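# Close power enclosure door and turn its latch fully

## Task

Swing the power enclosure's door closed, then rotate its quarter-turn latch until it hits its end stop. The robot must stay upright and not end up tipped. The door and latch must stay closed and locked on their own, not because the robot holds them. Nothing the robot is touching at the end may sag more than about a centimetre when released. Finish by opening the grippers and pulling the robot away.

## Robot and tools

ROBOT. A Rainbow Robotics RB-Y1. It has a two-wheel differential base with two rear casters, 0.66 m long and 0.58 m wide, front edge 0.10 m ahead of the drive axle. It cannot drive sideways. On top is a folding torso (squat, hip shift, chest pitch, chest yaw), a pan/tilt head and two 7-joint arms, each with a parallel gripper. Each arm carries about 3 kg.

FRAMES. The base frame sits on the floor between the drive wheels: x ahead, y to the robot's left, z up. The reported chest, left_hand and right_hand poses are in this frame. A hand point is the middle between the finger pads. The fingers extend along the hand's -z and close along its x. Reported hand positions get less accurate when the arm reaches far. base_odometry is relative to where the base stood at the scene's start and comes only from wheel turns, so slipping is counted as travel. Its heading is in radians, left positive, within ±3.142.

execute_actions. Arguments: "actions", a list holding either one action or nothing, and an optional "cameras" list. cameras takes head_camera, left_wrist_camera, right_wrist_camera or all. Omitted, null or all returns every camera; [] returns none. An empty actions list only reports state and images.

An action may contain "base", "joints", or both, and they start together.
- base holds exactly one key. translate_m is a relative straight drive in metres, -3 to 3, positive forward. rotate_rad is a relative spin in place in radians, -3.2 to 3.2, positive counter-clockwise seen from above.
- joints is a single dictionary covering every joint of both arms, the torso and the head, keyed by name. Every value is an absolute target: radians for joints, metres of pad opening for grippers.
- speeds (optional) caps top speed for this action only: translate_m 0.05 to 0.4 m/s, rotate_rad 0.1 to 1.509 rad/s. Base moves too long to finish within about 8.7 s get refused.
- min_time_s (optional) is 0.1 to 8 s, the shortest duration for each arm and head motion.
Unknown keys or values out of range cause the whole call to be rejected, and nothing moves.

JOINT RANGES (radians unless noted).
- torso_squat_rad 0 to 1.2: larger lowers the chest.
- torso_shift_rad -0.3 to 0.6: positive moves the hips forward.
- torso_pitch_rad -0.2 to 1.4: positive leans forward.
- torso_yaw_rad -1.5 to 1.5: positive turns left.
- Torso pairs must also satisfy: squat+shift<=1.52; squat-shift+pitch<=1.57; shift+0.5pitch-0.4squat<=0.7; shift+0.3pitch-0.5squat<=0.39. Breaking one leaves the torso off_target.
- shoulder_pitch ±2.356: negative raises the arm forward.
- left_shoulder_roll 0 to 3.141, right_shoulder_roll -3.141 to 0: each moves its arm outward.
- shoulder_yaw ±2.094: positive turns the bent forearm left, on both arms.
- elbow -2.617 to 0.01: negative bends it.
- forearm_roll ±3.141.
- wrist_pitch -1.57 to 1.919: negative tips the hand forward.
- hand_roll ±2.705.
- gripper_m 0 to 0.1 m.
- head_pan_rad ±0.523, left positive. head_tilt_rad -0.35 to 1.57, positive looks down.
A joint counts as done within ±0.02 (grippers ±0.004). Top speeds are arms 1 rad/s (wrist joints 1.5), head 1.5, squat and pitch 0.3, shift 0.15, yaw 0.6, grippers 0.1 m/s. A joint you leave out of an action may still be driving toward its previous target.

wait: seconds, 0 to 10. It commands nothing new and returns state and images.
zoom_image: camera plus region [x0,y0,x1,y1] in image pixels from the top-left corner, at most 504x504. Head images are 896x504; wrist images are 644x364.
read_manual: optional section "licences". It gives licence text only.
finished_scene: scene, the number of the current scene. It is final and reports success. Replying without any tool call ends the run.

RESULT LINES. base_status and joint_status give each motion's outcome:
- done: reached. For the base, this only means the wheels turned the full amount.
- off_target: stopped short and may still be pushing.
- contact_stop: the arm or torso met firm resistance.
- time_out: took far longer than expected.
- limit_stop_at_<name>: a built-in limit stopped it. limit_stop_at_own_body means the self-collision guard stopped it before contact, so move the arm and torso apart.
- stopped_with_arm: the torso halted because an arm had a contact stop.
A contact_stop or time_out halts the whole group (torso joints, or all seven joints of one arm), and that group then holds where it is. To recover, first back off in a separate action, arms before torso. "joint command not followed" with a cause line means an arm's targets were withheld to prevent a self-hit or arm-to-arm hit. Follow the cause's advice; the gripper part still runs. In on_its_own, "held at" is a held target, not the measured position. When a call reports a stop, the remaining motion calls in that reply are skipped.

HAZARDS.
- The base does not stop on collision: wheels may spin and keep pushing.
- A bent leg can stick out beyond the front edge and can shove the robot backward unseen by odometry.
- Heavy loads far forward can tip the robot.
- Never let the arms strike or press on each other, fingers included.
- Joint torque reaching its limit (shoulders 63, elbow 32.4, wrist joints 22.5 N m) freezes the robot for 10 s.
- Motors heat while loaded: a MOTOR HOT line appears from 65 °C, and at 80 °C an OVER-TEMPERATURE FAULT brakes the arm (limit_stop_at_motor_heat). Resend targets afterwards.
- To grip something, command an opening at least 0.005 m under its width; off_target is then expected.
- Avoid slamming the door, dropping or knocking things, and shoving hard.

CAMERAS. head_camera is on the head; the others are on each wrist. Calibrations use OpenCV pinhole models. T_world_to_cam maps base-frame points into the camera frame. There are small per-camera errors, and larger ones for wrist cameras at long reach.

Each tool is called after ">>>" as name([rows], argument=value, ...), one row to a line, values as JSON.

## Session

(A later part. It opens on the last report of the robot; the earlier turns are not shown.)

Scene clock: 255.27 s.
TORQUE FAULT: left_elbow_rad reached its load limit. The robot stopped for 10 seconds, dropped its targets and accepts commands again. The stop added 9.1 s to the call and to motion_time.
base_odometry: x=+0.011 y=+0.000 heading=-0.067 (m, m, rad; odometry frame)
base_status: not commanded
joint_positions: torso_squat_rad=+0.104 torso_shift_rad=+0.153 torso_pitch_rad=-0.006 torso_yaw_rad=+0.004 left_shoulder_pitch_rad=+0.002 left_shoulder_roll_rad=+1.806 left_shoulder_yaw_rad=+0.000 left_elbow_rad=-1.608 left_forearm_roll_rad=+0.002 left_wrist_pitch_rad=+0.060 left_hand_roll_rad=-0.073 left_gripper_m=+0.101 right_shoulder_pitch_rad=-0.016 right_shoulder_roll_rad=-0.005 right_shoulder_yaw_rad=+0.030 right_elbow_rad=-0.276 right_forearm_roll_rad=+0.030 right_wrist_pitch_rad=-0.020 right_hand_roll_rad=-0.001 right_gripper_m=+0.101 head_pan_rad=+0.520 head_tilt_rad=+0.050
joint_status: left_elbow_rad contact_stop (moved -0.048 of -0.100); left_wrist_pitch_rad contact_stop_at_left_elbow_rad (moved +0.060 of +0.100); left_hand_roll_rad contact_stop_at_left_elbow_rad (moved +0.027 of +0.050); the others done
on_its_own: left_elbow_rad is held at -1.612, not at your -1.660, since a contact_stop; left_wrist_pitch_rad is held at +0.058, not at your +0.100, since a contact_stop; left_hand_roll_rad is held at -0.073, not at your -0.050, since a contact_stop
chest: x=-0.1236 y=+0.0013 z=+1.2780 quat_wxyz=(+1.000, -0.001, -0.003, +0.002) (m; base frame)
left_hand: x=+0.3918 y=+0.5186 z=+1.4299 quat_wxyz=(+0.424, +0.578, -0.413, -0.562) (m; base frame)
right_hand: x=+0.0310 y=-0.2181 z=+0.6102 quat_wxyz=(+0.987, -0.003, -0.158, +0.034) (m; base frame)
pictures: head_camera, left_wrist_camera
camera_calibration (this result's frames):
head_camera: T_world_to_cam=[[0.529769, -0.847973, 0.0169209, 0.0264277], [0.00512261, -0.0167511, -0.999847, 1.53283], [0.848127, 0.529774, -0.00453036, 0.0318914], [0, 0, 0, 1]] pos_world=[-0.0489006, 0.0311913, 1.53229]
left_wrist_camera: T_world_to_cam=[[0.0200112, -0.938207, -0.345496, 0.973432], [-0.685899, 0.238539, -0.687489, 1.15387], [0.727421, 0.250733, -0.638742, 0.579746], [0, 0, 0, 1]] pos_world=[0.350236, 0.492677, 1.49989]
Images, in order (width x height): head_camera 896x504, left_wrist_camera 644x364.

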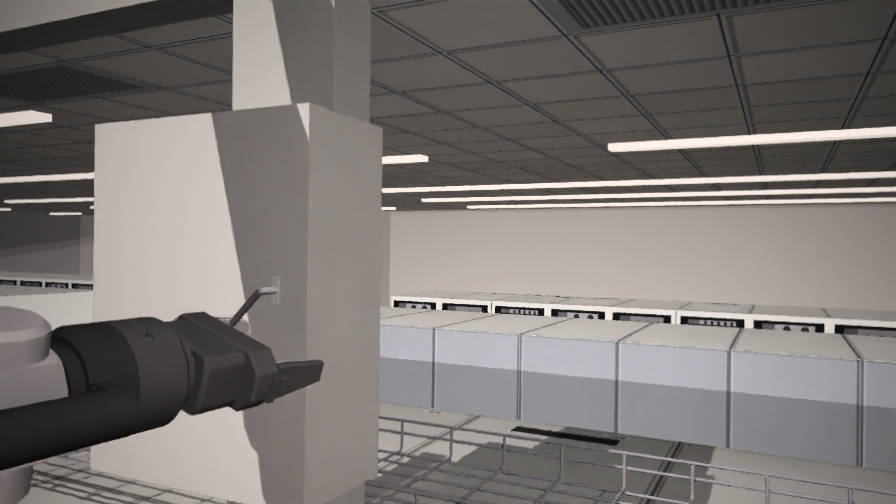

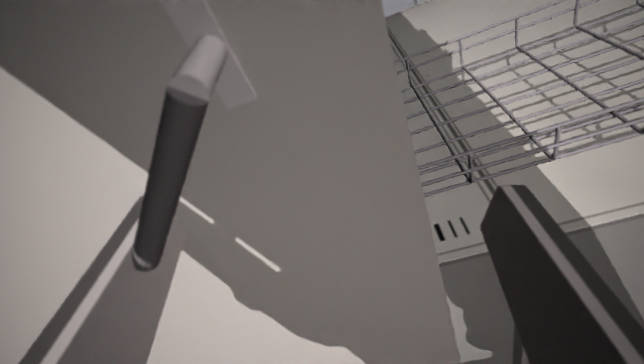

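>>> execute_actions([
  {"joints":{"left_elbow_rad":-1.58,"left_wrist_pitch_rad":0.02}},
], cameras=[])

>>> execute_actions([
  {"base":{"translate_m":0.03},"speeds":{"translate_m":0.05}},
], cameras=["left_wrist_camera","head_camera"])

Scene clock: 266.67 s.
base_odometry: x=+0.011 y=+0.000 heading=-0.067 (m, m, rad; odometry frame)
base_status: not commanded
joint_positions: torso_squat_rad=+0.104 torso_shift_rad=+0.153 torso_pitch_rad=-0.006 torso_yaw_rad=+0.004 left_shoulder_pitch_rad=+0.003 left_shoulder_roll_rad=+1.805 left_shoulder_yaw_rad=-0.001 left_elbow_rad=-1.579 left_forearm_roll_rad=+0.002 left_wrist_pitch_rad=+0.021 left_hand_roll_rad=-0.073 left_gripper_m=+0.099 right_shoulder_pitch_rad=-0.016 right_shoulder_roll_rad=-0.005 right_shoulder_yaw_rad=+0.030 right_elbow_rad=-0.276 right_forearm_roll_rad=+0.030 right_wrist_pitch_rad=-0.020 right_hand_roll_rad=-0.001 right_gripper_m=+0.101 head_pan_rad=+0.520 head_tilt_rad=+0.050
joint_status: all done
on_its_own: left_hand_roll_rad is held at -0.073, not at your -0.050, since a contact_stop
chest: x=-0.1238 y=+0.0008 z=+1.2780 quat_wxyz=(+1.000, +0.000, -0.003, +0.002) (m; base frame)
left_hand: x=+0.3910 y=+0.5227 z=+1.4305 quat_wxyz=(+0.422, +0.575, -0.415, -0.565) (m; base frame)
right_hand: x=+0.0309 y=-0.2182 z=+0.6101 quat_wxyz=(+0.987, -0.002, -0.158, +0.034) (m; base frame)
pictures: none
No camera images: the call's "cameras" was empty. Leave "cameras" out to get every camera's image.

Scene clock: 267.80 s.
base_odometry: x=+0.040 y=-0.002 heading=-0.064 (m, m, rad; odometry frame)
base_status: done
joint_positions: torso_squat_rad=+0.104 torso_shift_rad=+0.153 torso_pitch_rad=-0.008 torso_yaw_rad=+0.004 left_shoulder_pitch_rad=+0.002 left_shoulder_roll_rad=+1.806 left_shoulder_yaw_rad=+0.000 left_elbow_rad=-1.582 left_forearm_roll_rad=+0.002 left_wrist_pitch_rad=+0.019 left_hand_roll_rad=-0.073 left_gripper_m=+0.098 right_shoulder_pitch_rad=-0.016 right_shoulder_roll_rad=-0.005 right_shoulder_yaw_rad=+0.030 right_elbow_rad=-0.276 right_forearm_roll_rad=+0.030 right_wrist_pitch_rad=-0.020 right_hand_roll_rad=-0.001 right_gripper_m=+0.101 head_pan_rad=+0.520 head_tilt_rad=+0.050
joint_status: not commanded
on_its_own: left_hand_roll_rad is held at -0.073, not at your -0.050, since a contact_stop
chest: x=-0.1245 y=+0.0001 z=+1.2780 quat_wxyz=(+1.000, +0.000, -0.004, +0.002) (m; base frame)
left_hand: x=+0.3903 y=+0.5199 z=+1.4321 quat_wxyz=(+0.420, +0.575, -0.416, -0.566) (m; base frame)
right_hand: x=+0.0310 y=-0.2183 z=+0.6101 quat_wxyz=(+0.987, -0.002, -0.159, +0.034) (m; base frame)
pictures: head_camera, left_wrist_camera
camera_calibration (this result's frames):
head_camera: T_world_to_cam=[[0.529441, -0.848192, 0.0162376, 0.0267133], [0.00644308, -0.0151194, -0.999865, 1.53306], [0.848323, 0.529474, -0.00253986, 0.030769], [0, 0, 0, 1]] pos_world=[-0.0501228, 0.0295456, 1.5325]
left_wrist_camera: T_world_to_cam=[[0.00500666, -0.937841, -0.347028, 0.983378], [-0.683671, 0.250048, -0.685616, 1.14454], [0.729773, 0.240686, -0.639923, 0.587948], [0, 0, 0, 1]] pos_world=[0.348494, 0.494553, 1.50221]
Images, in order (width x height): head_camera 896x504, left_wrist_camera 644x364.

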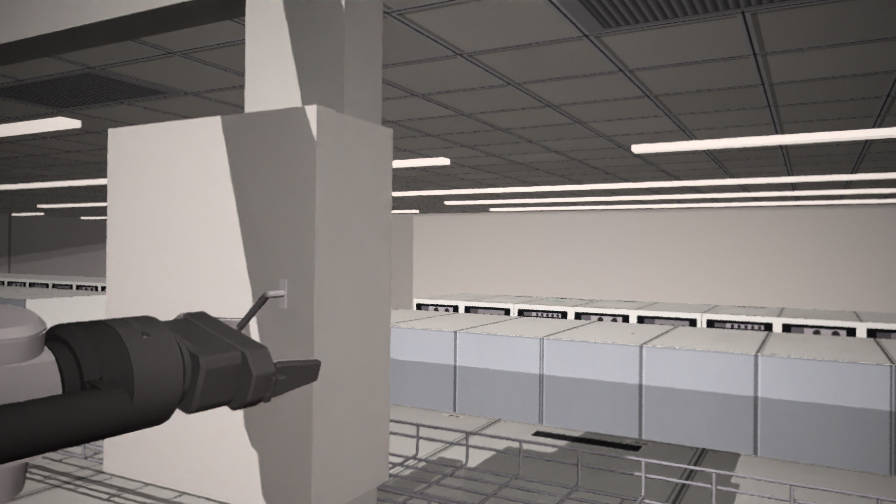

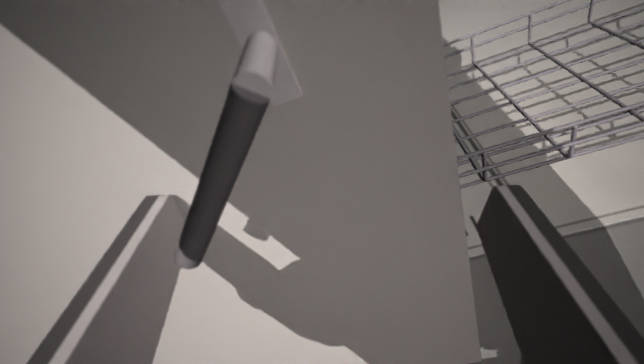

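>>> execute_actions([
  {"joints":{"left_elbow_rad":-1.68,"left_wrist_pitch_rad":0.12,"left_hand_roll_rad":0.0},"min_time_s":1.5},
], cameras=["left_wrist_camera","head_camera"])

Scene clock: 271.13 s.
base_odometry: x=+0.040 y=-0.002 heading=-0.064 (m, m, rad; odometry frame)
base_status: not commanded
joint_positions: torso_squat_rad=+0.104 torso_shift_rad=+0.153 torso_pitch_rad=-0.007 torso_yaw_rad=+0.004 left_shoulder_pitch_rad=+0.002 left_shoulder_roll_rad=+1.807 left_shoulder_yaw_rad=+0.002 left_elbow_rad=-1.649 left_forearm_roll_rad=+0.002 left_wrist_pitch_rad=+0.097 left_hand_roll_rad=-0.022 left_gripper_m=+0.100 right_shoulder_pitch_rad=-0.016 right_shoulder_roll_rad=-0.005 right_shoulder_yaw_rad=+0.030 right_elbow_rad=-0.276 right_forearm_roll_rad=+0.030 right_wrist_pitch_rad=-0.020 right_hand_roll_rad=-0.001 right_gripper_m=+0.101 head_pan_rad=+0.520 head_tilt_rad=+0.050
joint_status: left_elbow_rad contact_stop (moved -0.067 of -0.098); left_wrist_pitch_rad contact_stop_at_left_elbow_rad (moved +0.078 of +0.101); left_hand_roll_rad contact_stop_at_left_elbow_rad (moved +0.051 of +0.073)
on_its_own: left_elbow_rad is held at -1.651, not at your -1.680, since a contact_stop; left_wrist_pitch_rad is held at +0.096, not at your +0.120, since a contact_stop; left_hand_roll_rad is held at -0.022, not at your +0.000, since a contact_stop
chest: x=-0.1242 y=+0.0009 z=+1.2780 quat_wxyz=(+1.000, -0.001, -0.004, +0.002) (m; base frame)
left_hand: x=+0.3919 y=+0.5062 z=+1.4294 quat_wxyz=(+0.436, +0.568, -0.428, -0.552) (m; base frame)
right_hand: x=+0.0311 y=-0.2181 z=+0.6102 quat_wxyz=(+0.987, -0.002, -0.158, +0.034) (m; base frame)
pictures: head_camera, left_wrist_camera
camera_calibration (this result's frames):
head_camera: T_world_to_cam=[[0.529712, -0.848009, 0.0169371, 0.0263574], [0.00604441, -0.0161941, -0.999851, 1.53298], [0.848156, 0.529735, -0.00345249, 0.0312188], [0, 0, 0, 1]] pos_world=[-0.0497062, 0.0306388, 1.53241]
left_wrist_camera: T_world_to_cam=[[0.0155522, -0.95398, -0.299468, 0.905594], [-0.682366, 0.208791, -0.700558, 1.18892], [0.730845, 0.215242, -0.647716, 0.611951], [0, 0, 0, 1]] pos_world=[0.349951, 0.483965, 1.50047]
Images, in order (width x height): head_camera 896x504, left_wrist_camera 644x364.

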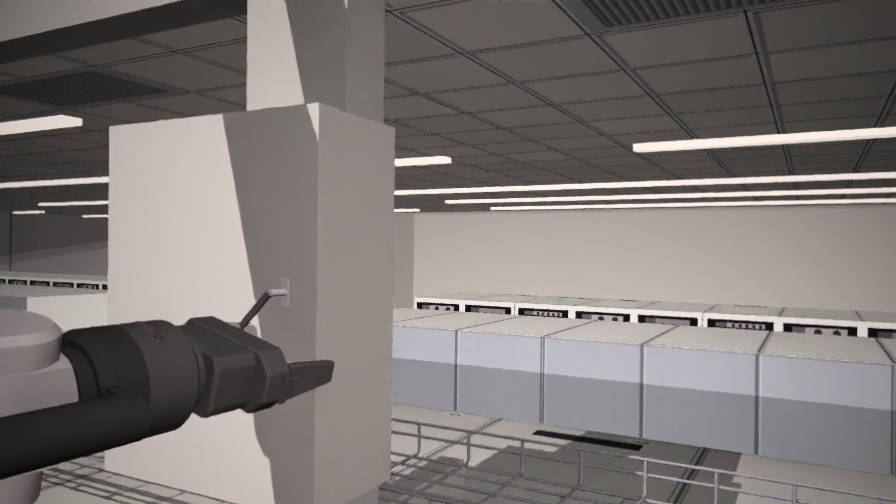

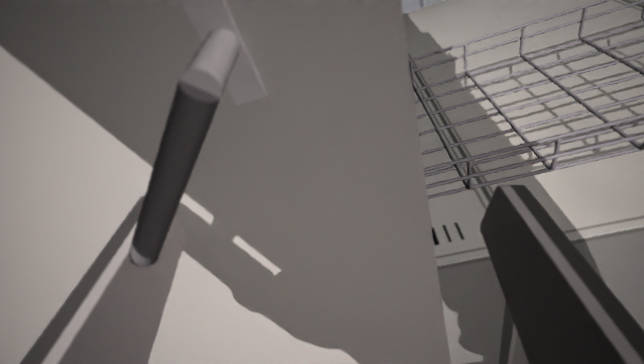

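>>> execute_actions([
  {"joints":{"left_elbow_rad":-1.6,"left_wrist_pitch_rad":0.03,"torso_shift_rad":0.08,"torso_pitch_rad":0,"torso_yaw_rad":0}},
], cameras=[])

>>> execute_actions([
  {"joints":{"left_elbow_rad":-1.55,"left_wrist_pitch_rad":-0.02,"left_shoulder_roll_rad":2.06,"left_shoulder_pitch_rad":0,"left_shoulder_yaw_rad":0,"left_hand_roll_rad":1.1}},
], cameras=["left_wrist_camera","head_camera"])

Scene clock: 278.03 s.
base_odometry: x=+0.040 y=-0.002 heading=-0.065 (m, m, rad; odometry frame)
base_status: not commanded
joint_positions: torso_squat_rad=+0.105 torso_shift_rad=+0.150 torso_pitch_rad=-0.011 torso_yaw_rad=+0.005 left_shoulder_pitch_rad=+0.002 left_shoulder_roll_rad=+1.807 left_shoulder_yaw_rad=+0.002 left_elbow_rad=-1.600 left_forearm_roll_rad=+0.002 left_wrist_pitch_rad=+0.030 left_hand_roll_rad=-0.022 left_gripper_m=+0.100 right_shoulder_pitch_rad=-0.016 right_shoulder_roll_rad=-0.005 right_shoulder_yaw_rad=+0.030 right_elbow_rad=-0.276 right_forearm_roll_rad=+0.030 right_wrist_pitch_rad=-0.020 right_hand_roll_rad=-0.001 right_gripper_m=+0.101 head_pan_rad=+0.520 head_tilt_rad=+0.050
joint_status: torso_shift_rad contact_stop (moved -0.003 of -0.073); the others done
on_its_own: torso_shift_rad is held at +0.151, not at your +0.080, since a contact_stop; left_hand_roll_rad is held at -0.022, not at your +0.000, since a contact_stop
chest: x=-0.1273 y=+0.0008 z=+1.2782 quat_wxyz=(+1.000, +0.000, -0.006, +0.003) (m; base frame)
left_hand: x=+0.3865 y=+0.5153 z=+1.4337 quat_wxyz=(+0.432, +0.564, -0.433, -0.555) (m; base frame)
right_hand: x=+0.0308 y=-0.2179 z=+0.6111 quat_wxyz=(+0.986, -0.002, -0.160, +0.035) (m; base frame)
pictures: none
No camera images: the call's "cameras" was empty. Leave "cameras" out to get every camera's image.

not run: a stop came earlier in this reply.

>>> execute_actions([
  {"joints":{"torso_shift_rad":0.08,"torso_pitch_rad":0,"torso_yaw_rad":0}},
], cameras=[])

>>> execute_actions([
  {"joints":{"left_elbow_rad":-1.55,"left_wrist_pitch_rad":-0.02,"left_shoulder_roll_rad":2.06,"left_shoulder_pitch_rad":0,"left_shoulder_yaw_rad":0,"left_hand_roll_rad":1.1}},
], cameras=["left_wrist_camera","head_camera"])

Scene clock: 282.23 s.
base_odometry: x=+0.040 y=-0.002 heading=-0.065 (m, m, rad; odometry frame)
base_status: not commanded
joint_positions: torso_squat_rad=+0.105 torso_shift_rad=+0.080 torso_pitch_rad=+0.000 torso_yaw_rad=+0.000 left_shoulder_pitch_rad=+0.002 left_shoulder_roll_rad=+1.807 left_shoulder_yaw_rad=+0.002 left_elbow_rad=-1.600 left_forearm_roll_rad=+0.002 left_wrist_pitch_rad=+0.030 left_hand_roll_rad=-0.022 left_gripper_m=+0.100 right_shoulder_pitch_rad=-0.016 right_shoulder_roll_rad=-0.005 right_shoulder_yaw_rad=+0.030 right_elbow_rad=-0.276 right_forearm_roll_rad=+0.030 right_wrist_pitch_rad=-0.020 right_hand_roll_rad=-0.001 right_gripper_m=+0.101 head_pan_rad=+0.520 head_tilt_rad=+0.050
joint_status: all done
on_its_own: left_hand_roll_rad is held at -0.022, not at your +0.000, since a contact_stop
chest: x=-0.1725 y=+0.0008 z=+1.2839 quat_wxyz=(+1.000, +0.000, +0.000, +0.000) (m; base frame)
left_hand: x=+0.3458 y=+0.5125 z=+1.4339 quat_wxyz=(+0.432, +0.560, -0.432, -0.559) (m; base frame)
right_hand: x=-0.0227 y=-0.2187 z=+0.6150 quat_wxyz=(+0.987, -0.003, -0.155, +0.032) (m; base frame)
pictures: none
No camera images: the call's "cameras" was empty. Leave "cameras" out to get every camera's image.

Scene clock: 283.63 s.
base_odometry: x=+0.040 y=-0.002 heading=-0.065 (m, m, rad; odometry frame)
base_status: not commanded
joint_positions: torso_squat_rad=+0.105 torso_shift_rad=+0.080 torso_pitch_rad=+0.000 torso_yaw_rad=+0.000 left_shoulder_pitch_rad=+0.000 left_shoulder_roll_rad=+2.060 left_shoulder_yaw_rad=+0.000 left_elbow_rad=-1.550 left_forearm_roll_rad=+0.002 left_wrist_pitch_rad=-0.020 left_hand_roll_rad=+1.100 left_gripper_m=+0.100 right_shoulder_pitch_rad=-0.016 right_shoulder_roll_rad=-0.005 right_shoulder_yaw_rad=+0.030 right_elbow_rad=-0.276 right_forearm_roll_rad=+0.030 right_wrist_pitch_rad=-0.020 right_hand_roll_rad=-0.001 right_gripper_m=+0.101 head_pan_rad=+0.520 head_tilt_rad=+0.050
joint_status: all done
chest: x=-0.1725 y=+0.0008 z=+1.2839 quat_wxyz=(+1.000, +0.000, +0.000, +0.000) (m; base frame)
left_hand: x=+0.3444 y=+0.4970 z=+1.5103 quat_wxyz=(+0.628, +0.326, -0.628, -0.325) (m; base frame)
right_hand: x=-0.0227 y=-0.2188 z=+0.6150 quat_wxyz=(+0.987, -0.003, -0.155, +0.032) (m; base frame)
pictures: head_camera, left_wrist_camera
camera_calibration (this result's frames):
head_camera: T_world_to_cam=[[0.526521, -0.850061, 0.0131507, 0.0560806], [-0.00100856, -0.0160931, -0.99987, 1.53796], [0.850162, 0.526439, -0.00933067, 0.0801137], [0, 0, 0, 1]] pos_world=[-0.096086, 0.0302474, 1.53777]
left_wrist_camera: T_world_to_cam=[[-0.00847253, -0.844523, 0.535452, -0.385329], [-0.685056, -0.385171, -0.618338, 1.38701], [0.728442, -0.372053, -0.575282, 0.884338], [0, 0, 0, 1]] pos_world=[0.302724, 0.537837, 1.57271]
Images, in order (width x height): head_camera 896x504, left_wrist_camera 644x364.

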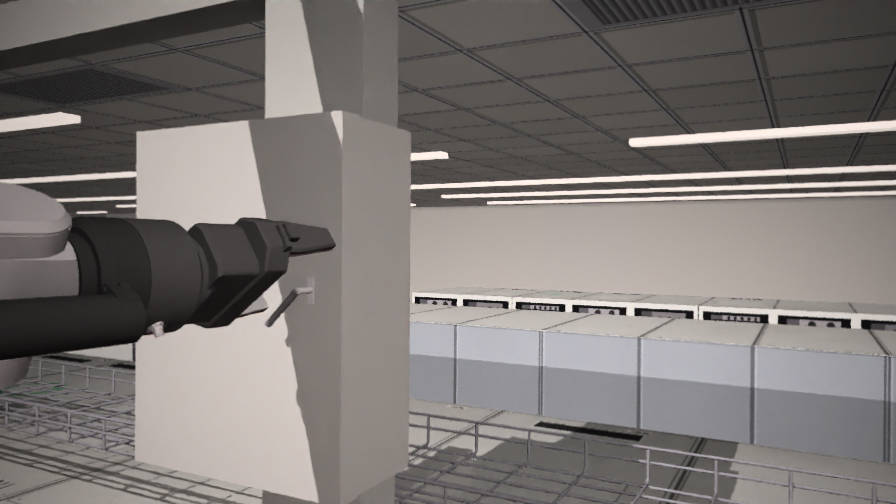

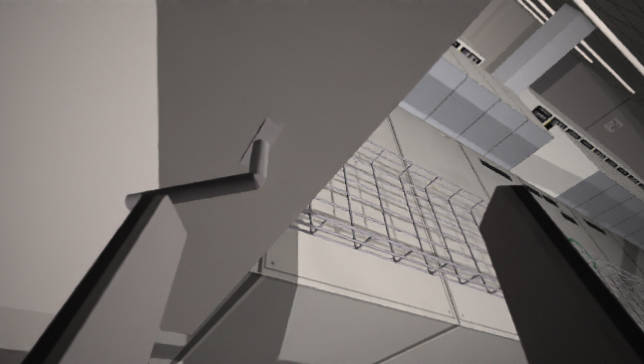

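>>> execute_actions([
  {"joints":{"torso_shift_rad":0.14}},
], cameras=["left_wrist_camera","head_camera"])

Scene clock: 289.37 s.
base_odometry: x=+0.040 y=-0.002 heading=-0.065 (m, m, rad; odometry frame)
base_status: not commanded
joint_positions: torso_squat_rad=+0.105 torso_shift_rad=+0.139 torso_pitch_rad=-0.002 torso_yaw_rad=+0.001 left_shoulder_pitch_rad=-0.002 left_shoulder_roll_rad=+2.061 left_shoulder_yaw_rad=+0.001 left_elbow_rad=-1.545 left_forearm_roll_rad=+0.001 left_wrist_pitch_rad=-0.017 left_hand_roll_rad=+1.099 left_gripper_m=+0.100 right_shoulder_pitch_rad=-0.016 right_shoulder_roll_rad=-0.005 right_shoulder_yaw_rad=+0.030 right_elbow_rad=-0.276 right_forearm_roll_rad=+0.030 right_wrist_pitch_rad=-0.020 right_hand_roll_rad=-0.001 right_gripper_m=+0.101 head_pan_rad=+0.520 head_tilt_rad=+0.050
joint_status: all done
chest: x=-0.1319 y=+0.0011 z=+1.2794 quat_wxyz=(+1.000, -0.001, -0.001, +0.000) (m; base frame)
left_hand: x=+0.3839 y=+0.4994 z=+1.5100 quat_wxyz=(+0.626, +0.330, -0.629, -0.323) (m; base frame)
right_hand: x=+0.0190 y=-0.2186 z=+0.6108 quat_wxyz=(+0.987, -0.003, -0.156, +0.033) (m; base frame)
pictures: head_camera, left_wrist_camera
camera_calibration (this result's frames):
head_camera: T_world_to_cam=[[0.527118, -0.849675, 0.0141076, 0.0338399], [0.000501005, -0.0162905, -0.999867, 1.53368], [0.849792, 0.527055, -0.00816132, 0.0439599], [0, 0, 0, 1]] pos_world=[-0.0559627, 0.0305681, 1.53335]
left_wrist_camera: T_world_to_cam=[[-0.00785285, -0.845737, 0.533543, -0.379551], [-0.677442, -0.387964, -0.624945, 1.42328], [0.735535, -0.366352, -0.569891, 0.842588], [0, 0, 0, 1]] pos_world=[0.341457, 0.539866, 1.57216]
Images, in order (width x height): head_camera 896x504, left_wrist_camera 644x364.

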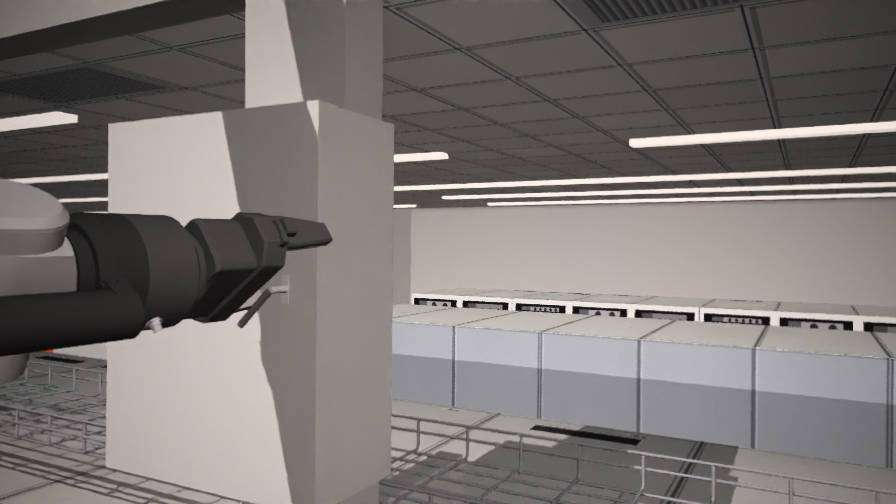

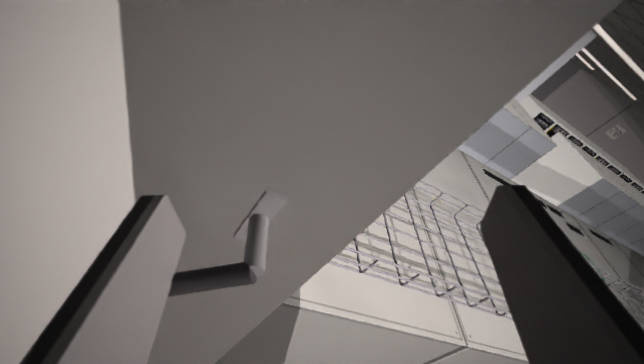

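>>> execute_actions([
  {"joints":{"torso_shift_rad":0.17}},
], cameras=["left_wrist_camera"])

>>> execute_actions([
  {"joints":{"left_hand_roll_rad":1.6},"min_time_s":1.5},
], cameras=["left_wrist_camera","head_camera"])

Scene clock: 291.87 s.
base_odometry: x=+0.040 y=-0.002 heading=-0.065 (m, m, rad; odometry frame)
base_status: not commanded
joint_positions: torso_squat_rad=+0.106 torso_shift_rad=+0.157 torso_pitch_rad=-0.011 torso_yaw_rad=+0.004 left_shoulder_pitch_rad=-0.001 left_shoulder_roll_rad=+2.061 left_shoulder_yaw_rad=+0.000 left_elbow_rad=-1.547 left_forearm_roll_rad=+0.001 left_wrist_pitch_rad=-0.019 left_hand_roll_rad=+1.100 left_gripper_m=+0.100 right_shoulder_pitch_rad=-0.016 right_shoulder_roll_rad=-0.005 right_shoulder_yaw_rad=+0.030 right_elbow_rad=-0.276 right_forearm_roll_rad=+0.030 right_wrist_pitch_rad=-0.020 right_hand_roll_rad=-0.001 right_gripper_m=+0.101 head_pan_rad=+0.520 head_tilt_rad=+0.050
joint_status: torso_shift_rad contact_stop (moved +0.018 of +0.031)
chest: x=-0.1222 y=+0.0010 z=+1.2774 quat_wxyz=(+1.000, -0.001, -0.005, +0.002) (m; base frame)
left_hand: x=+0.3900 y=+0.5004 z=+1.5110 quat_wxyz=(+0.624, +0.331, -0.631, -0.321) (m; base frame)
right_hand: x=+0.0356 y=-0.2181 z=+0.6102 quat_wxyz=(+0.986, -0.003, -0.160, +0.034) (m; base frame)
pictures: left_wrist_camera
camera_calibration (this result's frames):
left_wrist_camera: T_world_to_cam=[[-0.00977674, -0.845311, 0.534185, -0.379599], [-0.673422, -0.389338, -0.628426, 1.43279], [0.739194, -0.365876, -0.565445, 0.830649], [0, 0, 0, 1]] pos_world=[0.34715, 0.540873, 1.57286]
Images, in order (width x height): left_wrist_camera 644x364.

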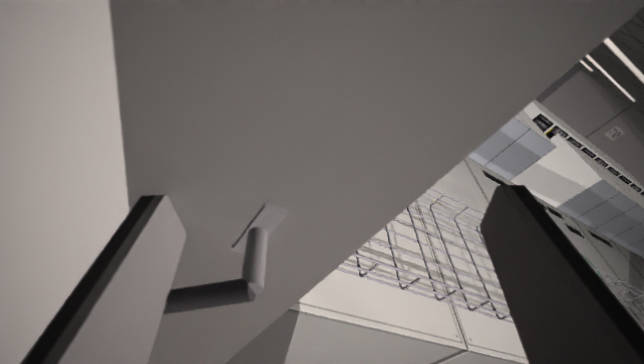

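not run: a stop came earlier in this reply.

Tip is pressed on the door. Roll.

>>> execute_actions([
  {"joints":{"left_hand_roll_rad":1.6},"min_time_s":1.5},
], cameras=["left_wrist_camera","head_camera"])

Scene clock: 303.50 s.
TORQUE FAULT: left_elbow_rad reached its load limit. The robot stopped for 10 seconds, dropped its targets and accepts commands again. The stop added 9.2 s to the call and to motion_time.
base_odometry: x=+0.040 y=-0.002 heading=-0.065 (m, m, rad; odometry frame)
base_status: not commanded
joint_positions: torso_squat_rad=+0.106 torso_shift_rad=+0.158 torso_pitch_rad=-0.011 torso_yaw_rad=+0.004 left_shoulder_pitch_rad=-0.004 left_shoulder_roll_rad=+2.062 left_shoulder_yaw_rad=+0.001 left_elbow_rad=-1.540 left_forearm_roll_rad=+0.001 left_wrist_pitch_rad=-0.015 left_hand_roll_rad=+1.198 left_gripper_m=+0.100 right_shoulder_pitch_rad=-0.016 right_shoulder_roll_rad=-0.005 right_shoulder_yaw_rad=+0.030 right_elbow_rad=-0.276 right_forearm_roll_rad=+0.030 right_wrist_pitch_rad=-0.020 right_hand_roll_rad=-0.001 right_gripper_m=+0.101 head_pan_rad=+0.520 head_tilt_rad=+0.050
joint_status: left_hand_roll_rad torque_fault (moved +0.099 of +0.500)
on_its_own: left_hand_roll_rad is held at +1.199, not at your +1.600, since a torque_fault
chest: x=-0.1220 y=+0.0011 z=+1.2774 quat_wxyz=(+1.000, -0.001, -0.005, +0.002) (m; base frame)
left_hand: x=+0.3898 y=+0.5035 z=+1.5149 quat_wxyz=(+0.638, +0.304, -0.647, -0.287) (m; base frame)
right_hand: x=+0.0356 y=-0.2181 z=+0.6102 quat_wxyz=(+0.986, -0.003, -0.160, +0.034) (m; base frame)
pictures: head_camera, left_wrist_camera
camera_calibration (this result's frames):
head_camera: T_world_to_cam=[[0.529692, -0.847979, 0.0189353, 0.0228364], [0.00940923, -0.0164484, -0.99982, 1.5327], [0.848138, 0.529775, -0.000733759, 0.0257753], [0, 0, 0, 1]] pos_world=[-0.0483788, 0.0309202, 1.53201]
left_wrist_camera: T_world_to_cam=[[-0.0100225, -0.78976, 0.613334, -0.526884], [-0.66494, -0.452839, -0.593963, 1.41281], [0.74683, -0.413783, -0.520604, 0.787315], [0, 0, 0, 1]] pos_world=[0.346161, 0.54944, 1.57219]
Images, in order (width x height): head_camera 896x504, left_wrist_camera 644x364.

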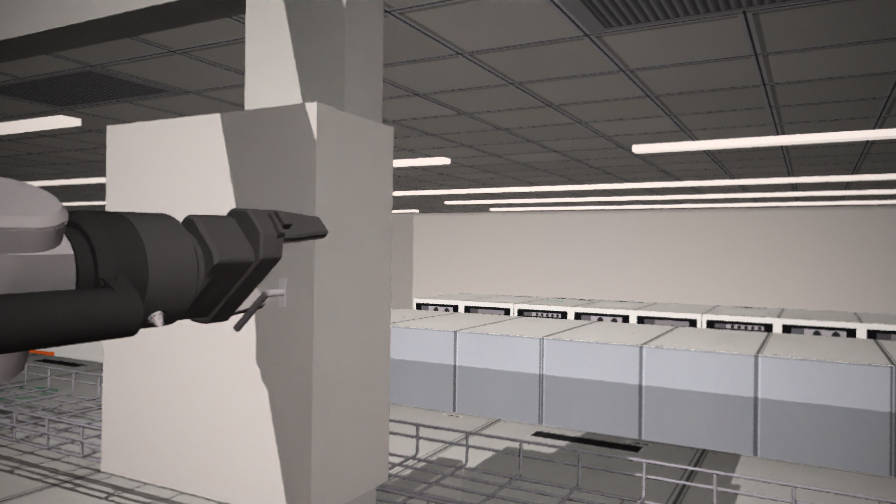

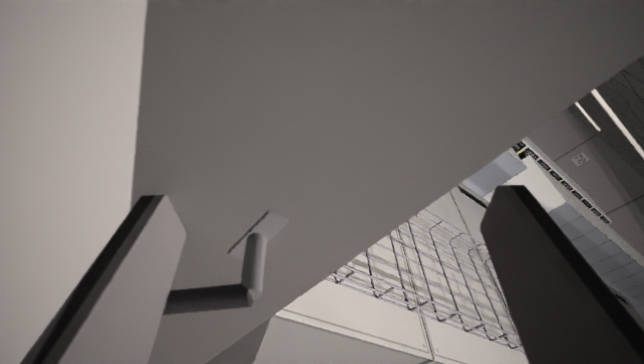

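>>> execute_actions([
  {"joints":{"left_hand_roll_rad":1.05,"torso_shift_rad":0.0,"torso_pitch_rad":0,"torso_yaw_rad":0}},
], cameras=[])

>>> execute_actions([
  {"joints":{"torso_yaw_rad":0.52,"head_pan_rad":0.1,"head_tilt_rad":0.1,"left_shoulder_pitch_rad":-1.2,"left_shoulder_roll_rad":0.218,"left_shoulder_yaw_rad":0.325,"left_elbow_rad":-0.81,"left_forearm_roll_rad":0,"left_wrist_pitch_rad":0,"left_hand_roll_rad":0,"left_gripper_m":0},"min_time_s":2.5},
])

Scene clock: 314.70 s.
base_odometry: x=+0.040 y=-0.002 heading=-0.065 (m, m, rad; odometry frame)
base_status: not commanded
joint_positions: torso_squat_rad=+0.106 torso_shift_rad=+0.156 torso_pitch_rad=-0.013 torso_yaw_rad=+0.005 left_shoulder_pitch_rad=-0.003 left_shoulder_roll_rad=+2.061 left_shoulder_yaw_rad=+0.001 left_elbow_rad=-1.543 left_forearm_roll_rad=+0.001 left_wrist_pitch_rad=-0.017 left_hand_roll_rad=+1.050 left_gripper_m=+0.100 right_shoulder_pitch_rad=-0.016 right_shoulder_roll_rad=-0.005 right_shoulder_yaw_rad=+0.030 right_elbow_rad=-0.276 right_forearm_roll_rad=+0.030 right_wrist_pitch_rad=-0.020 right_hand_roll_rad=-0.001 right_gripper_m=+0.101 head_pan_rad=+0.520 head_tilt_rad=+0.050
joint_status: torso_shift_rad contact_stop (moved -0.002 of -0.158); the others done
on_its_own: torso_shift_rad is held at +0.156, not at your +0.000, since a contact_stop
chest: x=-0.1239 y=+0.0009 z=+1.2775 quat_wxyz=(+1.000, -0.001, -0.006, +0.002) (m; base frame)
left_hand: x=+0.3872 y=+0.5021 z=+1.5145 quat_wxyz=(+0.615, +0.349, -0.623, -0.334) (m; base frame)
right_hand: x=+0.0352 y=-0.2180 z=+0.6106 quat_wxyz=(+0.986, -0.002, -0.161, +0.035) (m; base frame)
pictures: none
No camera images: the call's "cameras" was empty. Leave "cameras" out to get every camera's image.

not run: a stop came earlier in this reply.

>>> execute_actions([
  {"joints":{"torso_shift_rad":0.0,"torso_pitch_rad":0,"torso_yaw_rad":0}},
], cameras=[])

>>> execute_actions([
  {"joints":{"torso_yaw_rad":0.52,"head_pan_rad":0.1,"head_tilt_rad":0.1,"left_shoulder_pitch_rad":-1.2,"left_shoulder_roll_rad":0.218,"left_shoulder_yaw_rad":0.325,"left_elbow_rad":-0.81,"left_forearm_roll_rad":0,"left_wrist_pitch_rad":0,"left_hand_roll_rad":0,"left_gripper_m":0},"min_time_s":2.5},
])

Scene clock: 318.60 s.
base_odometry: x=+0.040 y=-0.002 heading=-0.065 (m, m, rad; odometry frame)
base_status: not commanded
joint_positions: torso_squat_rad=+0.106 torso_shift_rad=+0.000 torso_pitch_rad=+0.000 torso_yaw_rad=+0.000 left_shoulder_pitch_rad=-0.003 left_shoulder_roll_rad=+2.061 left_shoulder_yaw_rad=+0.001 left_elbow_rad=-1.543 left_forearm_roll_rad=+0.001 left_wrist_pitch_rad=-0.017 left_hand_roll_rad=+1.050 left_gripper_m=+0.100 right_shoulder_pitch_rad=-0.016 right_shoulder_roll_rad=-0.005 right_shoulder_yaw_rad=+0.030 right_elbow_rad=-0.276 right_forearm_roll_rad=+0.030 right_wrist_pitch_rad=-0.020 right_hand_roll_rad=-0.001 right_gripper_m=+0.101 head_pan_rad=+0.520 head_tilt_rad=+0.050
joint_status: all done
chest: x=-0.2281 y=+0.0009 z=+1.2860 quat_wxyz=(+1.000, -0.001, +0.000, +0.000) (m; base frame)
left_hand: x=+0.2883 y=+0.4997 z=+1.5166 quat_wxyz=(+0.618, +0.346, -0.620, -0.338) (m; base frame)
right_hand: x=-0.0784 y=-0.2187 z=+0.6172 quat_wxyz=(+0.987, -0.003, -0.155, +0.032) (m; base frame)
pictures: none
No camera images: the call's "cameras" was empty. Leave "cameras" out to get every camera's image.

Scene clock: 321.53 s.
base_odometry: x=+0.040 y=-0.002 heading=-0.065 (m, m, rad; odometry frame)
base_status: not commanded
joint_positions: torso_squat_rad=+0.106 torso_shift_rad=+0.000 torso_pitch_rad=+0.000 torso_yaw_rad=+0.520 left_shoulder_pitch_rad=-1.200 left_shoulder_roll_rad=+0.218 left_shoulder_yaw_rad=+0.325 left_elbow_rad=-0.810 left_forearm_roll_rad=+0.000 left_wrist_pitch_rad=+0.000 left_hand_roll_rad=+0.000 left_gripper_m=+0.001 right_shoulder_pitch_rad=-0.016 right_shoulder_roll_rad=-0.005 right_shoulder_yaw_rad=+0.030 right_elbow_rad=-0.276 right_forearm_roll_rad=+0.030 right_wrist_pitch_rad=-0.020 right_hand_roll_rad=-0.001 right_gripper_m=+0.101 head_pan_rad=+0.100 head_tilt_rad=+0.100
joint_status: all done
chest: x=-0.2280 y=+0.0008 z=+1.2860 quat_wxyz=(+0.966, +0.000, +0.000, +0.257) (m; base frame)
left_hand: x=+0.2911 y=+0.5518 z=+1.4577 quat_wxyz=(+0.527, +0.215, -0.810, +0.141) (m; base frame)
right_hand: x=+0.0106 y=-0.1155 z=+0.6170 quat_wxyz=(+0.946, +0.037, -0.150, +0.285) (m; base frame)
pictures: head_camera, left_wrist_camera, right_wrist_camera
camera_calibration (this result's frames):
head_camera: T_world_to_cam=[[0.60921, -0.792929, 0.0112641, 0.11548], [-0.0402348, -0.0450922, -0.998172, 1.5298], [0.791988, 0.607643, -0.059374, 0.185312], [0, 0, 0, 1]] pos_world=[-0.155565, 0.0479456, 1.53671]
left_wrist_camera: T_world_to_cam=[[-0.334629, -0.246394, 0.909568, -1.09172], [-0.167952, -0.934165, -0.314847, 1.04916], [0.927262, -0.258121, 0.271216, -0.441375], [0, 0, 0, 1]] pos_world=[0.22016, 0.597172, 1.44302]
right_wrist_camera: T_world_to_cam=[[-0.7988, -0.522247, -0.298624, 0.135038], [-0.583547, 0.551951, 0.59567, -0.260971], [-0.146261, 0.650082, -0.745654, 0.62126], [0, 0, 0, 1]] pos_world=[0.0464456, -0.189304, 0.659023]
Images, in order (width x height): head_camera 896x504, left_wrist_camera 644x364, right_wrist_camera 644x364.

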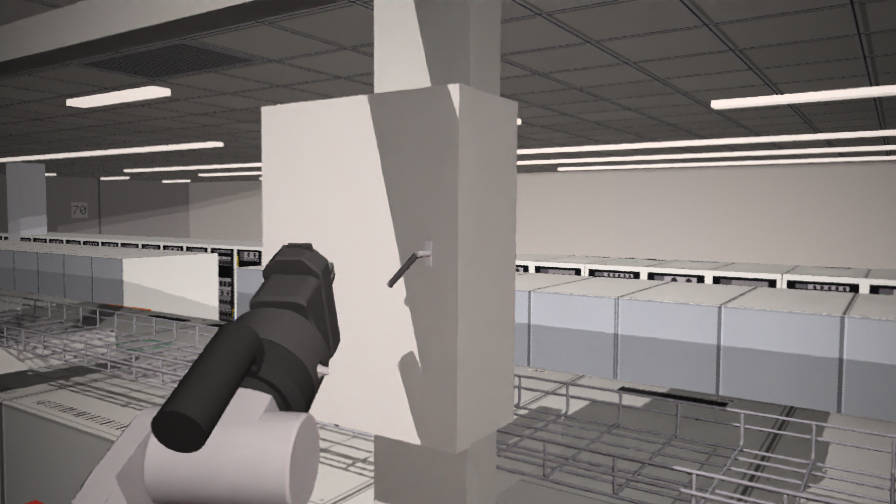

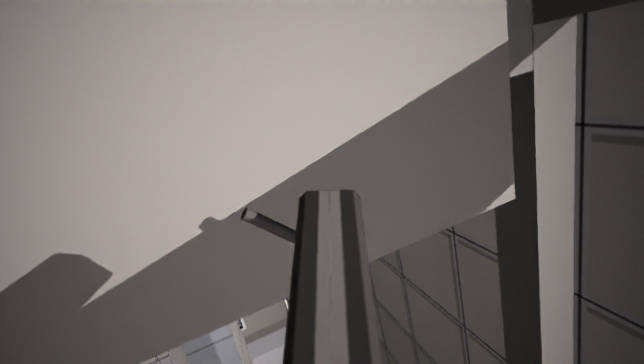

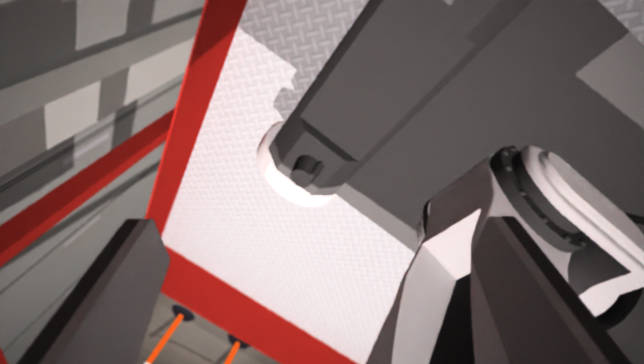

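>>> execute_actions([
  {"joints":{"torso_shift_rad":0.12,"left_elbow_rad":-0.79}},
], cameras=["head_camera","left_wrist_camera"])

Scene clock: 325.00 s.
base_odometry: x=+0.040 y=-0.002 heading=-0.065 (m, m, rad; odometry frame)
base_status: not commanded
joint_positions: torso_squat_rad=+0.106 torso_shift_rad=+0.120 torso_pitch_rad=+0.000 torso_yaw_rad=+0.520 left_shoulder_pitch_rad=-1.200 left_shoulder_roll_rad=+0.219 left_shoulder_yaw_rad=+0.325 left_elbow_rad=-0.790 left_forearm_roll_rad=+0.000 left_wrist_pitch_rad=+0.000 left_hand_roll_rad=+0.000 left_gripper_m=+0.001 right_shoulder_pitch_rad=-0.016 right_shoulder_roll_rad=-0.005 right_shoulder_yaw_rad=+0.030 right_elbow_rad=-0.276 right_forearm_roll_rad=+0.030 right_wrist_pitch_rad=-0.020 right_hand_roll_rad=-0.001 right_gripper_m=+0.101 head_pan_rad=+0.100 head_tilt_rad=+0.100
joint_status: all done
chest: x=-0.1447 y=+0.0008 z=+1.2810 quat_wxyz=(+0.966, +0.000, +0.000, +0.257) (m; base frame)
left_hand: x=+0.3768 y=+0.5542 z=+1.4435 quat_wxyz=(+0.535, +0.214, -0.805, +0.143) (m; base frame)
right_hand: x=+0.0939 y=-0.1155 z=+0.6120 quat_wxyz=(+0.946, +0.037, -0.150, +0.285) (m; base frame)
pictures: head_camera, left_wrist_camera
camera_calibration (this result's frames):
head_camera: T_world_to_cam=[[0.609323, -0.792842, 0.0112754, 0.0648264], [-0.0402704, -0.0451445, -0.998168, 1.52815], [0.791899, 0.607753, -0.0594356, 0.119114], [0, 0, 0, 1]] pos_world=[-0.0722872, 0.0479928, 1.5317]
left_wrist_camera: T_world_to_cam=[[-0.318781, -0.237436, 0.917607, -1.07217], [-0.172228, -0.937488, -0.302413, 1.0468], [0.932049, -0.254442, 0.257961, -0.501108], [0, 0, 0, 1]] pos_world=[0.305559, 0.599293, 1.42966]
Images, in order (width x height): head_camera 896x504, left_wrist_camera 644x364.

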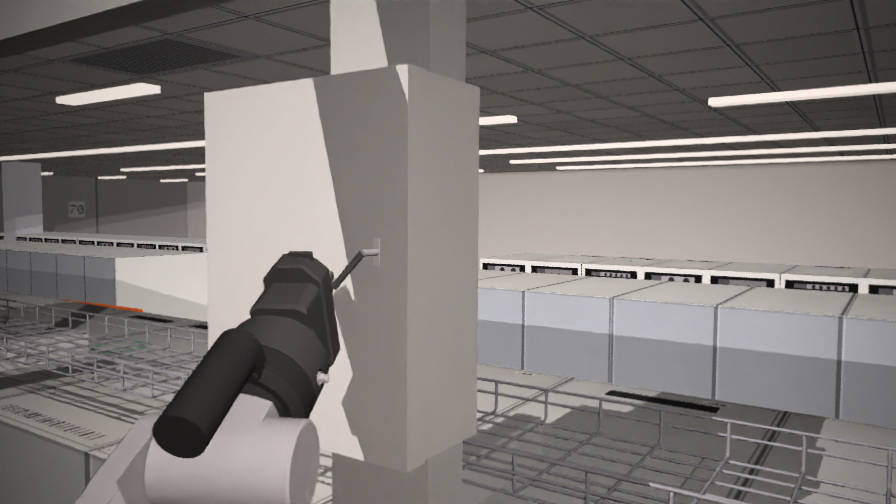

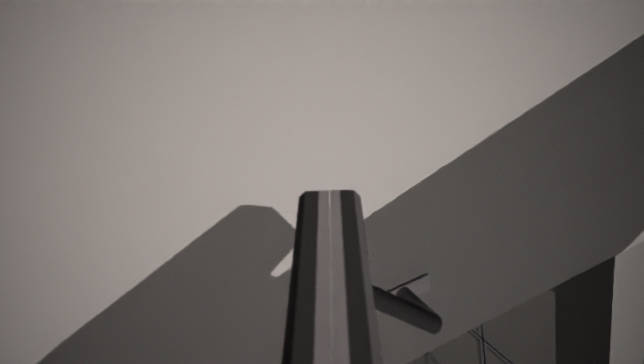

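>>> execute_actions([
  {"joints":{"torso_yaw_rad":0.45,"torso_shift_rad":0.085}},
], cameras=["head_camera","left_wrist_camera"])

Scene clock: 327.77 s.
base_odometry: x=+0.040 y=-0.002 heading=-0.065 (m, m, rad; odometry frame)
base_status: not commanded
joint_positions: torso_squat_rad=+0.106 torso_shift_rad=+0.110 torso_pitch_rad=-0.001 torso_yaw_rad=+0.504 left_shoulder_pitch_rad=-1.198 left_shoulder_roll_rad=+0.222 left_shoulder_yaw_rad=+0.328 left_elbow_rad=-0.790 left_forearm_roll_rad=+0.000 left_wrist_pitch_rad=+0.000 left_hand_roll_rad=+0.000 left_gripper_m=+0.002 right_shoulder_pitch_rad=-0.016 right_shoulder_roll_rad=-0.005 right_shoulder_yaw_rad=+0.030 right_elbow_rad=-0.276 right_forearm_roll_rad=+0.030 right_wrist_pitch_rad=-0.020 right_hand_roll_rad=-0.001 right_gripper_m=+0.101 head_pan_rad=+0.100 head_tilt_rad=+0.100
joint_status: torso_shift_rad contact_stop (moved -0.010 of -0.035); torso_yaw_rad contact_stop (moved -0.017 of -0.070)
on_its_own: torso_shift_rad is held at +0.110, not at your +0.085, since a contact_stop; torso_yaw_rad is held at +0.503, not at your +0.450, since a contact_stop
chest: x=-0.1517 y=+0.0015 z=+1.2818 quat_wxyz=(+0.968, -0.001, +0.000, +0.249) (m; base frame)
left_hand: x=+0.3774 y=+0.5492 z=+1.4433 quat_wxyz=(+0.536, +0.209, -0.806, +0.141) (m; base frame)
right_hand: x=+0.0854 y=-0.1195 z=+0.6131 quat_wxyz=(+0.948, +0.035, -0.151, +0.277) (m; base frame)
pictures: head_camera, left_wrist_camera
camera_calibration (this result's frames):
head_camera: T_world_to_cam=[[0.59608, -0.802826, 0.0126256, 0.0658716], [-0.0400902, -0.0454636, -0.998161, 1.52869], [0.801923, 0.594478, -0.0592854, 0.125645], [0, 0, 0, 1]] pos_world=[-0.0787374, 0.0476896, 1.53249]
left_wrist_camera: T_world_to_cam=[[-0.321622, -0.231206, 0.918207, -1.07621], [-0.183693, -0.936071, -0.300047, 1.04228], [0.928879, -0.26517, 0.25859, -0.496647], [0, 0, 0, 1]] pos_world=[0.306652, 0.595126, 1.42934]
Images, in order (width x height): head_camera 896x504, left_wrist_camera 644x364.

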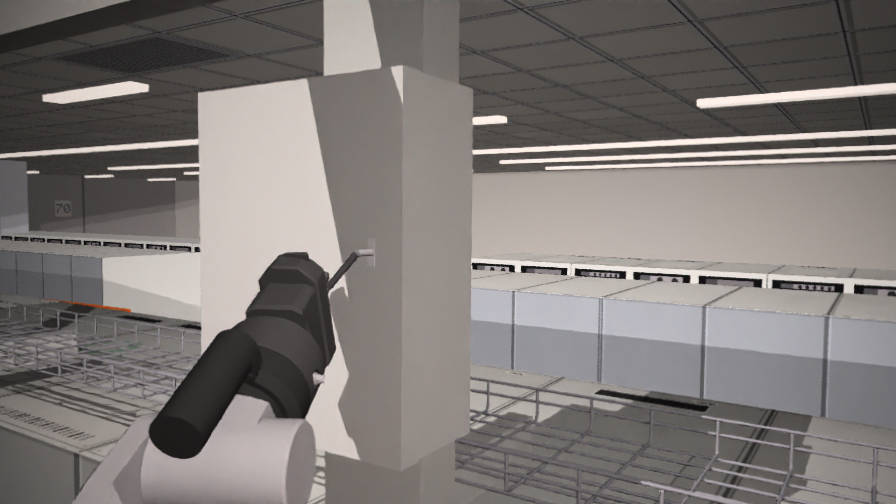

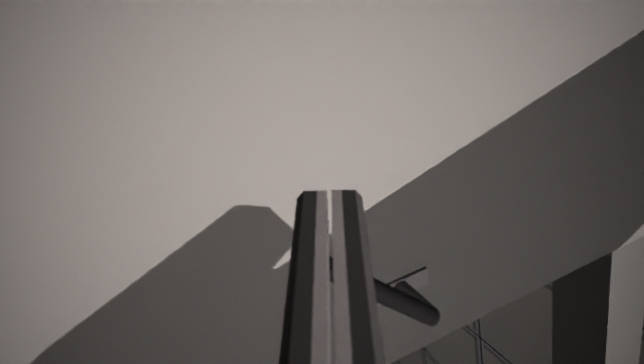

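>>> execute_actions([
  {"joints":{"left_shoulder_roll_rad":0.15},"min_time_s":1.5},
], cameras=["head_camera","left_wrist_camera"])

Scene clock: 330.63 s.
base_odometry: x=+0.040 y=-0.002 heading=-0.065 (m, m, rad; odometry frame)
base_status: not commanded
joint_positions: torso_squat_rad=+0.106 torso_shift_rad=+0.110 torso_pitch_rad=-0.001 torso_yaw_rad=+0.503 left_shoulder_pitch_rad=-1.196 left_shoulder_roll_rad=+0.221 left_shoulder_yaw_rad=+0.334 left_elbow_rad=-0.791 left_forearm_roll_rad=+0.000 left_wrist_pitch_rad=+0.000 left_hand_roll_rad=+0.000 left_gripper_m=+0.002 right_shoulder_pitch_rad=-0.016 right_shoulder_roll_rad=-0.005 right_shoulder_yaw_rad=+0.030 right_elbow_rad=-0.276 right_forearm_roll_rad=+0.030 right_wrist_pitch_rad=-0.020 right_hand_roll_rad=-0.001 right_gripper_m=+0.101 head_pan_rad=+0.100 head_tilt_rad=+0.100
joint_status: left_shoulder_roll_rad contact_stop (moved -0.001 of -0.072)
on_its_own: torso_shift_rad is held at +0.110, not at your +0.085, since a contact_stop; torso_yaw_rad is held at +0.503, not at your +0.450, since a contact_stop; left_shoulder_roll_rad is held at +0.218, not at your +0.150, since a contact_stop
chest: x=-0.1517 y=+0.0013 z=+1.2818 quat_wxyz=(+0.968, -0.001, +0.000, +0.249) (m; base frame)
left_hand: x=+0.3765 y=+0.5504 z=+1.4427 quat_wxyz=(+0.535, +0.208, -0.806, +0.144) (m; base frame)
right_hand: x=+0.0855 y=-0.1195 z=+0.6131 quat_wxyz=(+0.948, +0.036, -0.151, +0.277) (m; base frame)
pictures: head_camera, left_wrist_camera
camera_calibration (this result's frames):
head_camera: T_world_to_cam=[[0.595942, -0.802932, 0.0123417, 0.0660176], [-0.0401181, -0.0451187, -0.998176, 1.52869], [0.802024, 0.59436, -0.0591003, 0.125534], [0, 0, 0, 1]] pos_world=[-0.0786959, 0.0473677, 1.53251]
left_wrist_camera: T_world_to_cam=[[-0.323739, -0.227272, 0.918445, -1.07735], [-0.181178, -0.937867, -0.295941, 1.03723], [0.928638, -0.262209, 0.262448, -0.502425], [0, 0, 0, 1]] pos_world=[0.305712, 0.596191, 1.42831]
Images, in order (width x height): head_camera 896x504, left_wrist_camera 644x364.

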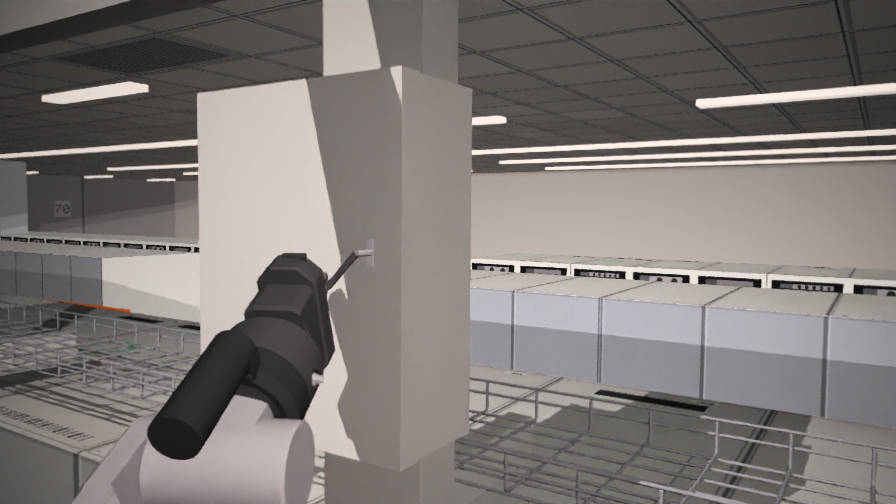

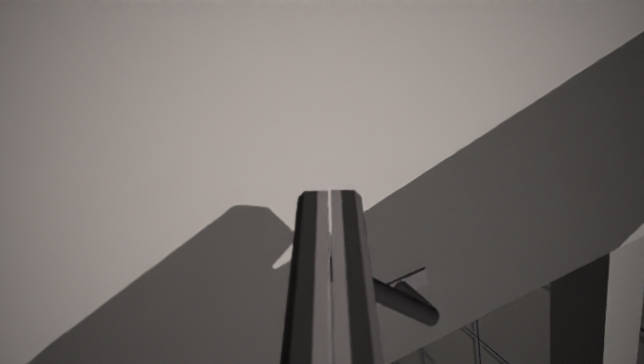

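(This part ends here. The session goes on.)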